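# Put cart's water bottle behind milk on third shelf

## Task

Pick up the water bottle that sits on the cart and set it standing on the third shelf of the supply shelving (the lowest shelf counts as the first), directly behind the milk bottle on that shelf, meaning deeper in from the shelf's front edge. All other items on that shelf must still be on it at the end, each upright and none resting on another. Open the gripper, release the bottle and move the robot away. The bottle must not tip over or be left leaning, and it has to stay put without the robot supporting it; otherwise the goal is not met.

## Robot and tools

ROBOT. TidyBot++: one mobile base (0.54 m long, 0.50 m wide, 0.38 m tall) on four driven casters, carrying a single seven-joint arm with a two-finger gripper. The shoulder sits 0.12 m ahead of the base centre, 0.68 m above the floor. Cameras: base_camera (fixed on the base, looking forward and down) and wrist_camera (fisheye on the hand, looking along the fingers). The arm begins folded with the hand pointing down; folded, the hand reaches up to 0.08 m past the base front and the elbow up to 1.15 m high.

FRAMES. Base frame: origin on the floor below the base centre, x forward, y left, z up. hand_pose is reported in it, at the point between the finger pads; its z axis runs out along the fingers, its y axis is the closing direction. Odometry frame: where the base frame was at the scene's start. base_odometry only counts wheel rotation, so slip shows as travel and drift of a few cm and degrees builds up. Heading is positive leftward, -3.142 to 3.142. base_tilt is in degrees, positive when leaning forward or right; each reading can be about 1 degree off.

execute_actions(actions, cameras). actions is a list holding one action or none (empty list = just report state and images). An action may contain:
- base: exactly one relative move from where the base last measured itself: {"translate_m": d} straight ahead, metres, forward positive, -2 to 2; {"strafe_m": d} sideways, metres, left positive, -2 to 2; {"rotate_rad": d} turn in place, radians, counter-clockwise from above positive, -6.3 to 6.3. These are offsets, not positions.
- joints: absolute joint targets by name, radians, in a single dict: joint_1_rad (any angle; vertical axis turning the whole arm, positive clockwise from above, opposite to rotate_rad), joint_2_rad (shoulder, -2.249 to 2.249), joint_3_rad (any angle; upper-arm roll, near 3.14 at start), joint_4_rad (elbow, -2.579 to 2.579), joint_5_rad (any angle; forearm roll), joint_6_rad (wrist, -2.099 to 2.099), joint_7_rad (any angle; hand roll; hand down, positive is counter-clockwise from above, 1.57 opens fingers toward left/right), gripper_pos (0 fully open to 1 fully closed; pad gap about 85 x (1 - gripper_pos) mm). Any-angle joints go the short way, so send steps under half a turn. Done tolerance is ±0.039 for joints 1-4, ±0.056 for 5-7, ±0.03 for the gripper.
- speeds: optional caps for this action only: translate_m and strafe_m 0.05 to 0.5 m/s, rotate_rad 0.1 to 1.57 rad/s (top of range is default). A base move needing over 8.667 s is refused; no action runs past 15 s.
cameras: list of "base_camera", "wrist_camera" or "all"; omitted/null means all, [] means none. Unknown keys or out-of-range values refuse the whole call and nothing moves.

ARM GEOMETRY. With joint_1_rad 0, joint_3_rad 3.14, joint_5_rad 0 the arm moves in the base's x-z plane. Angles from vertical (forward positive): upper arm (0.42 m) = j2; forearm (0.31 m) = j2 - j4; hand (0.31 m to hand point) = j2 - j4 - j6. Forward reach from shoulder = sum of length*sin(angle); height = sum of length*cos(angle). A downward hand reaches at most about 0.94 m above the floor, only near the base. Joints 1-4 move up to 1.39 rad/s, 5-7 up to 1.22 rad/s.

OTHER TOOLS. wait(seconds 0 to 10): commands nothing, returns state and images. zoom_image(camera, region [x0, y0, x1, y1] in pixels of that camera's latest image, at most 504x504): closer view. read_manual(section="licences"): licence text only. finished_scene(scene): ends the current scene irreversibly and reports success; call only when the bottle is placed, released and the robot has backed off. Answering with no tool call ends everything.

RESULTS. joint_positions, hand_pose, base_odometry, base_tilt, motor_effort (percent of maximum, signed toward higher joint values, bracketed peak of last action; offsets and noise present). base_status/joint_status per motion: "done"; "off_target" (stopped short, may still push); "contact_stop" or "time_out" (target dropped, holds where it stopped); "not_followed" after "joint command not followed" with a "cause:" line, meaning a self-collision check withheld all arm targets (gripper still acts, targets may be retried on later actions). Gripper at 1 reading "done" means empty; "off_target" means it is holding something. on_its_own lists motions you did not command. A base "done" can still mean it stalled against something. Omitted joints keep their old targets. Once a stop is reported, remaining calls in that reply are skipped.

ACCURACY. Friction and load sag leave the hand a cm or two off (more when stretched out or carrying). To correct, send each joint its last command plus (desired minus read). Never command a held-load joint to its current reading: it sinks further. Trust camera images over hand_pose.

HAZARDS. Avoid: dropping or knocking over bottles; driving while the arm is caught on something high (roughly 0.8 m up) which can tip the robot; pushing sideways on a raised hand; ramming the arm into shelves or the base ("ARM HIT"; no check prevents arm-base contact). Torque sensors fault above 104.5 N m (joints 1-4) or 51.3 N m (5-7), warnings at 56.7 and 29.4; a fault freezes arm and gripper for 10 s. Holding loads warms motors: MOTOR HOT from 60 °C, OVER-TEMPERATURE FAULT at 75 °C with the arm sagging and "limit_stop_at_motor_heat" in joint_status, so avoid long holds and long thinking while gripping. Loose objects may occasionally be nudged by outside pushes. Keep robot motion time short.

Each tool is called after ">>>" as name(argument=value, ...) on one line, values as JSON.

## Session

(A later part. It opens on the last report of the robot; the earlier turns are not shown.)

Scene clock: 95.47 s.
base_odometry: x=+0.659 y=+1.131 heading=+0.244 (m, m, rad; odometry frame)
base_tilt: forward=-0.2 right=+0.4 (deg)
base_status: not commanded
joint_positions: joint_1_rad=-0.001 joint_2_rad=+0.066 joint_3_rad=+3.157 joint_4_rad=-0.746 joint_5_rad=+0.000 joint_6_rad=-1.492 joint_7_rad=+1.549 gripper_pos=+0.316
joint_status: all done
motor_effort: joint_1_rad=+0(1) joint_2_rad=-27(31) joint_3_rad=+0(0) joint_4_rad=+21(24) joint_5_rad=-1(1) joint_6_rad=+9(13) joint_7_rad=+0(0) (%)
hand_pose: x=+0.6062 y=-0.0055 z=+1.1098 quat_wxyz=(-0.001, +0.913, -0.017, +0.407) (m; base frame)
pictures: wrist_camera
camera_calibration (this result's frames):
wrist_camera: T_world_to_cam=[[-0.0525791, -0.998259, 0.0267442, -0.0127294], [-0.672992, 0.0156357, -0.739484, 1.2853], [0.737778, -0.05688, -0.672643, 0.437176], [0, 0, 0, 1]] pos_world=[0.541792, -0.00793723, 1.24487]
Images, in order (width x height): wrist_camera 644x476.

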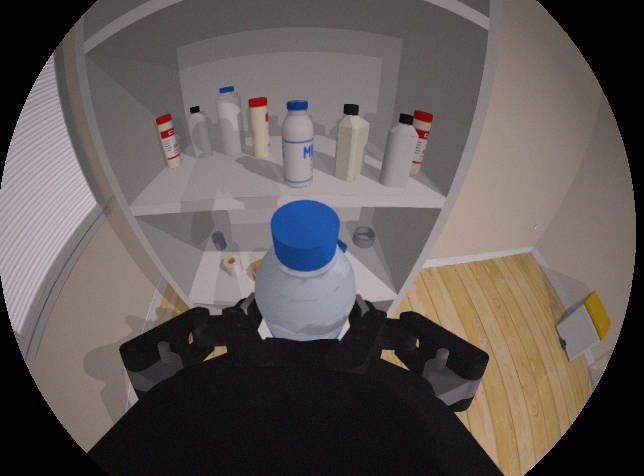

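>>> execute_actions(actions=[{"base":{"strafe_m":0.035},"joints":{"joint_6_rad":-0.73}}], cameras=[])

>>> execute_actions(actions=[{"base":{"translate_m":0.47},"speeds":{"translate_m":0.2}}])

Scene clock: 98.80 s.
base_odometry: x=+0.651 y=+1.165 heading=+0.243 (m, m, rad; odometry frame)
base_tilt: forward=-0.1 right=+0.4 (deg)
base_status: done
joint_positions: joint_1_rad=-0.004 joint_2_rad=+0.065 joint_3_rad=+3.154 joint_4_rad=-0.744 joint_5_rad=+0.000 joint_6_rad=-0.763 joint_7_rad=+1.549 gripper_pos=+0.316
joint_status: all done
motor_effort: joint_1_rad=-1(4) joint_2_rad=-29(31) joint_3_rad=+0(3) joint_4_rad=+23(24) joint_5_rad=-1(2) joint_6_rad=+13(13) joint_7_rad=-1(0) (%)
hand_pose: x=+0.6855 y=-0.0032 z=+1.3181 quat_wxyz=(-0.004, +0.708, -0.011, +0.707) (m; base frame)
pictures: none
No camera images: the call's "cameras" was empty. Leave "cameras" out to get every camera's image.

Scene clock: 101.93 s.
base_odometry: x=+1.107 y=+1.278 heading=+0.243 (m, m, rad; odometry frame)
base_tilt: forward=-0.1 right=+0.4 (deg)
base_status: done
joint_positions: joint_1_rad=-0.004 joint_2_rad=+0.074 joint_3_rad=+3.154 joint_4_rad=-0.744 joint_5_rad=+0.000 joint_6_rad=-0.763 joint_7_rad=+1.549 gripper_pos=+0.316
joint_status: not commanded
motor_effort: joint_1_rad=-1(2) joint_2_rad=-28(34) joint_3_rad=+0(1) joint_4_rad=+23(25) joint_5_rad=-1(1) joint_6_rad=+13(14) joint_7_rad=+0(1) (%)
hand_pose: x=+0.6907 y=-0.0032 z=+1.3133 quat_wxyz=(-0.004, +0.711, -0.011, +0.704) (m; base frame)
pictures: base_camera, wrist_camera
camera_calibration (this result's frames):
wrist_camera: T_world_to_cam=[[-0.0541792, -0.99852, -0.00470178, 0.0309765], [-0.0155013, 0.0055492, -0.999864, 1.3804], [0.998411, -0.054099, -0.015779, -0.530832], [0, 0, 0, 1]] pos_world=[0.553065, -0.0054469, 1.37198]
Images, in order (width x height): base_camera 644x364, wrist_camera 644x476.

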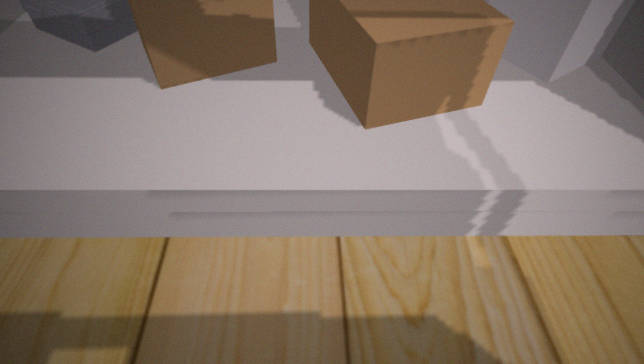

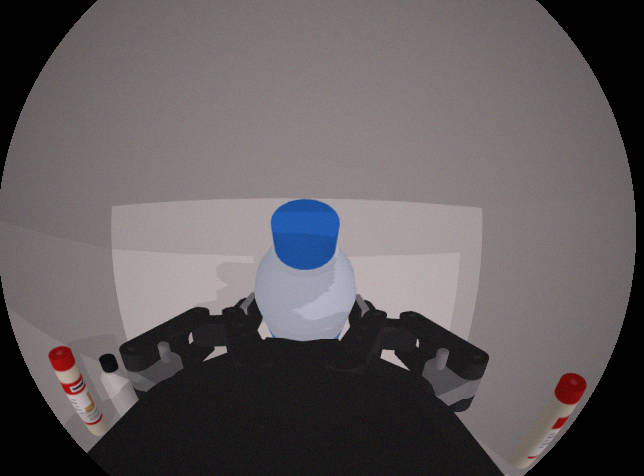

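Now swing down.

>>> execute_actions(actions=[{"joints":{"joint_6_rad":-1.4}}], cameras=["wrist_camera"])

Scene clock: 103.77 s.
base_odometry: x=+1.107 y=+1.278 heading=+0.243 (m, m, rad; odometry frame)
base_tilt: forward=-0.1 right=+0.4 (deg)
base_status: not commanded
joint_positions: joint_1_rad=-0.004 joint_2_rad=+0.052 joint_3_rad=+3.154 joint_4_rad=-0.731 joint_5_rad=+0.000 joint_6_rad=-1.399 joint_7_rad=+1.549 gripper_pos=+0.319
joint_status: all done
motor_effort: joint_1_rad=+0(3) joint_2_rad=-26(32) joint_3_rad=+0(2) joint_4_rad=+19(24) joint_5_rad=+0(2) joint_6_rad=+9(13) joint_7_rad=+0(1) (%)
hand_pose: x=+0.6177 y=-0.0029 z=+1.1462 quat_wxyz=(-0.003, +0.887, -0.014, +0.462) (m; base frame)
pictures: wrist_camera
camera_calibration (this result's frames):
wrist_camera: T_world_to_cam=[[-0.0497519, -0.998528, 0.0215991, -0.00643119], [-0.578252, 0.0111654, -0.815782, 1.34881], [0.81434, -0.0530764, -0.577956, 0.297536], [0, 0, 0, 1]] pos_world=[0.537334, -0.00568955, 1.27243]
Images, in order (width x height): wrist_camera 644x476.

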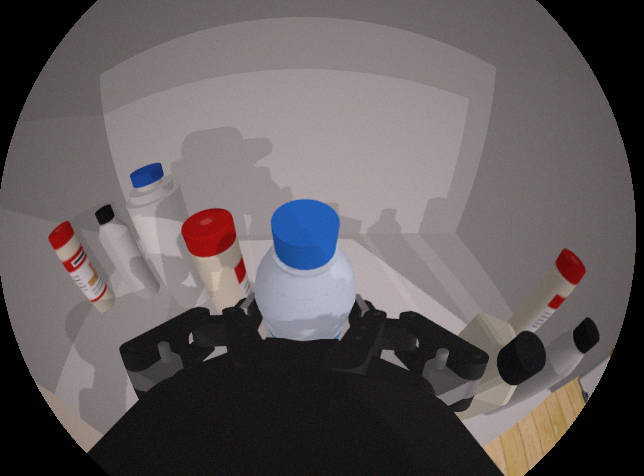

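>>> execute_actions(actions=[{"joints":{"joint_2_rad":0.11,"joint_6_rad":-1.45}}], cameras=["wrist_camera"])

Scene clock: 105.70 s.
base_odometry: x=+1.107 y=+1.278 heading=+0.243 (m, m, rad; odometry frame)
base_tilt: forward=-0.1 right=+0.4 (deg)
base_status: not commanded
joint_positions: joint_1_rad=-0.004 joint_2_rad=+0.067 joint_3_rad=+3.154 joint_4_rad=-0.711 joint_5_rad=+0.000 joint_6_rad=-1.416 joint_7_rad=+1.549 gripper_pos=+0.319
joint_status: joint_2_rad off_target (ended at +0.067, target +0.110); the others done
motor_effort: joint_1_rad=+1(2) joint_2_rad=-16(24) joint_3_rad=+2(2) joint_4_rad=+13(19) joint_5_rad=+1(2) joint_6_rad=+6(8) joint_7_rad=+0(1) (%)
hand_pose: x=+0.6206 y=-0.0028 z=+1.1442 quat_wxyz=(-0.003, +0.890, -0.014, +0.457) (m; base frame)
pictures: wrist_camera
camera_calibration (this result's frames):
wrist_camera: T_world_to_cam=[[-0.0492742, -0.998538, 0.0222363, -0.00709348], [-0.587408, 0.0109661, -0.809217, 1.34707], [0.80779, -0.0529353, -0.587089, 0.308572], [0, 0, 0, 1]] pos_world=[0.54167, -0.00552094, 1.27139]
Images, in order (width x height): wrist_camera 644x476.

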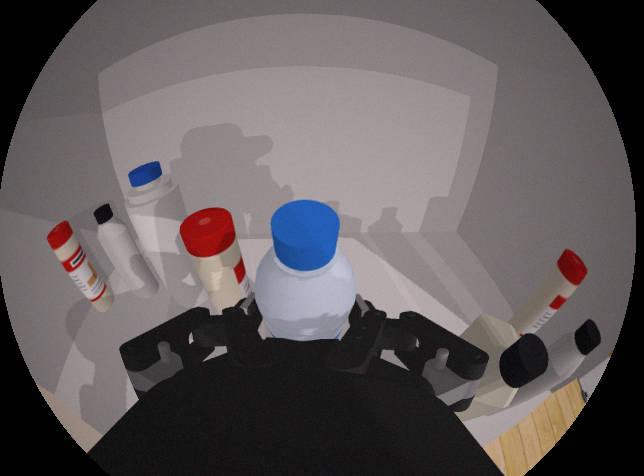

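Blocked by the shelf: the bottle is resting. Release and withdraw.

>>> execute_actions(actions=[{"joints":{"gripper_pos":0,"joint_2_rad":0.07}}], cameras=["wrist_camera"])

Scene clock: 107.33 s.
base_odometry: x=+1.107 y=+1.278 heading=+0.243 (m, m, rad; odometry frame)
base_tilt: forward=-0.1 right=+0.4 (deg)
base_status: not commanded
joint_positions: joint_1_rad=-0.004 joint_2_rad=+0.065 joint_3_rad=+3.154 joint_4_rad=-0.710 joint_5_rad=+0.000 joint_6_rad=-1.418 joint_7_rad=+1.549 gripper_pos=+0.000
joint_status: all done
motor_effort: joint_1_rad=+1(1) joint_2_rad=-18(21) joint_3_rad=+0(2) joint_4_rad=+14(16) joint_5_rad=+1(1) joint_6_rad=+4(7) joint_7_rad=+0(0) (%)
hand_pose: x=+0.6196 y=-0.0028 z=+1.1444 quat_wxyz=(-0.003, +0.890, -0.014, +0.456) (m; base frame)
pictures: wrist_camera
camera_calibration (this result's frames):
wrist_camera: T_world_to_cam=[[-0.0492583, -0.998538, 0.0222523, -0.00717233], [-0.588049, 0.0109858, -0.80875, 1.34647], [0.807324, -0.0529231, -0.587731, 0.310473], [0, 0, 0, 1]] pos_world=[0.540787, -0.00552268, 1.27159]
Images, in order (width x height): wrist_camera 644x476.

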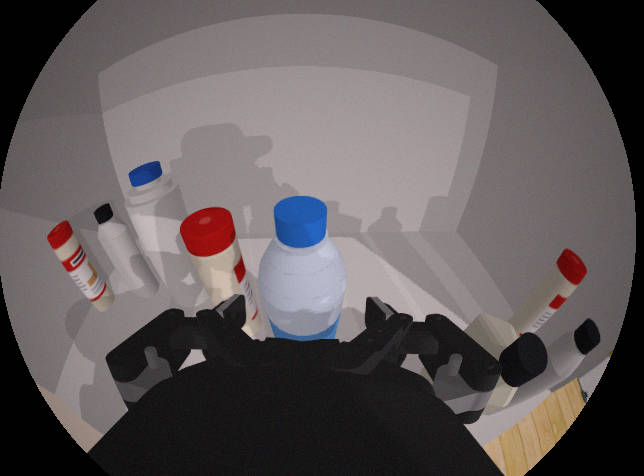

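>>> execute_actions(actions=[{"joints":{"joint_6_rad":-0.7}}], cameras=["wrist_camera"])

Scene clock: 109.73 s.
base_odometry: x=+1.107 y=+1.278 heading=+0.243 (m, m, rad; odometry frame)
base_tilt: forward=-0.1 right=+0.4 (deg)
base_status: not commanded
joint_positions: joint_1_rad=-0.004 joint_2_rad=+0.066 joint_3_rad=+3.154 joint_4_rad=-0.718 joint_5_rad=+0.000 joint_6_rad=-0.709 joint_7_rad=+1.549 gripper_pos=+0.000
joint_status: all done
motor_effort: joint_1_rad=-1(1) joint_2_rad=-22(24) joint_3_rad=+0(0) joint_4_rad=+18(18) joint_5_rad=-1(0) joint_6_rad=+8(8) joint_7_rad=+0(0) (%)
hand_pose: x=+0.6795 y=-0.0031 z=+1.3483 quat_wxyz=(-0.004, +0.679, -0.010, +0.734) (m; base frame)
pictures: wrist_camera
camera_calibration (this result's frames):
wrist_camera: T_world_to_cam=[[-0.0535621, -0.998526, -0.00874661, 0.0356029], [0.0721449, 0.00486666, -0.997382, 1.35232], [0.995955, -0.0540529, 0.0717779, -0.635464], [0, 0, 0, 1]] pos_world=[0.537238, -0.0053795, 1.3947]
Images, in order (width x height): wrist_camera 644x476.

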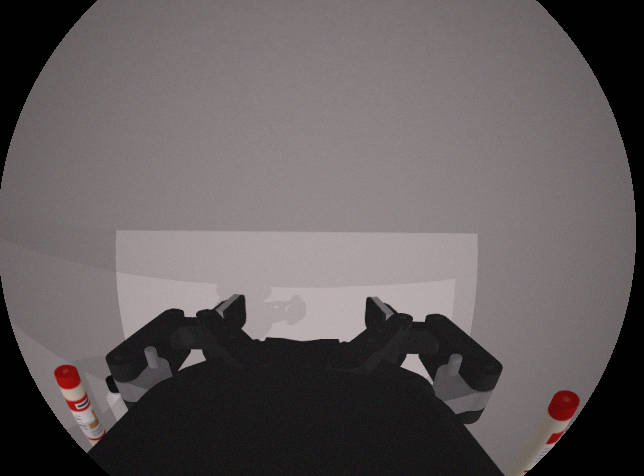

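>>> execute_actions(actions=[{"base":{"translate_m":-0.5}}], cameras=[])

>>> execute_actions(actions=[{"joints":{"joint_6_rad":-1.4}}], cameras=["wrist_camera"])

Scene clock: 113.07 s.
base_odometry: x=+0.622 y=+1.157 heading=+0.244 (m, m, rad; odometry frame)
base_tilt: forward=-0.2 right=+0.4 (deg)
base_status: done
joint_positions: joint_1_rad=-0.003 joint_2_rad=+0.062 joint_3_rad=+3.154 joint_4_rad=-0.718 joint_5_rad=+0.000 joint_6_rad=-0.709 joint_7_rad=+1.549 gripper_pos=+0.000
joint_status: not commanded
motor_effort: joint_1_rad=-1(3) joint_2_rad=-23(27) joint_3_rad=+0(2) joint_4_rad=+18(19) joint_5_rad=+0(1) joint_6_rad=+8(9) joint_7_rad=+0(0) (%)
hand_pose: x=+0.6766 y=-0.0034 z=+1.3507 quat_wxyz=(-0.004, +0.677, -0.010, +0.735) (m; base frame)
pictures: none
No camera images: the call's "cameras" was empty. Leave "cameras" out to get every camera's image.

Scene clock: 114.13 s.
base_odometry: x=+0.622 y=+1.157 heading=+0.244 (m, m, rad; odometry frame)
base_tilt: forward=-0.2 right=+0.4 (deg)
base_status: not commanded
joint_positions: joint_1_rad=-0.003 joint_2_rad=+0.063 joint_3_rad=+3.154 joint_4_rad=-0.718 joint_5_rad=+0.000 joint_6_rad=-1.392 joint_7_rad=+1.549 gripper_pos=+0.000
joint_status: all done
motor_effort: joint_1_rad=-1(1) joint_2_rad=-22(24) joint_3_rad=-1(1) joint_4_rad=+17(19) joint_5_rad=-1(1) joint_6_rad=+7(8) joint_7_rad=+0(0) (%)
hand_pose: x=+0.6237 y=-0.0031 z=+1.1487 quat_wxyz=(-0.003, +0.885, -0.014, +0.466) (m; base frame)
pictures: wrist_camera
camera_calibration (this result's frames):
wrist_camera: T_world_to_cam=[[-0.0501861, -0.998511, 0.0213651, -0.00575708], [-0.570703, 0.0111155, -0.821082, 1.35571], [0.819622, -0.0534, -0.570411, 0.282125], [0, 0, 0, 1]] pos_world=[0.542184, -0.00575241, 1.2742]
Images, in order (width x height): wrist_camera 644x476.

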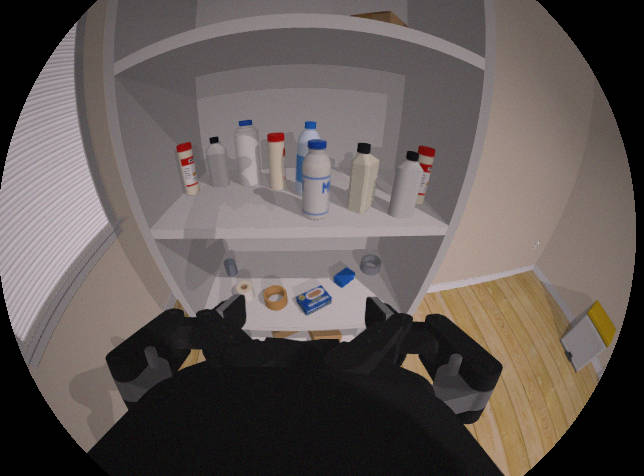

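Looks good.

>>> finished_scene(scene=1)

The scene is finished: the task was done.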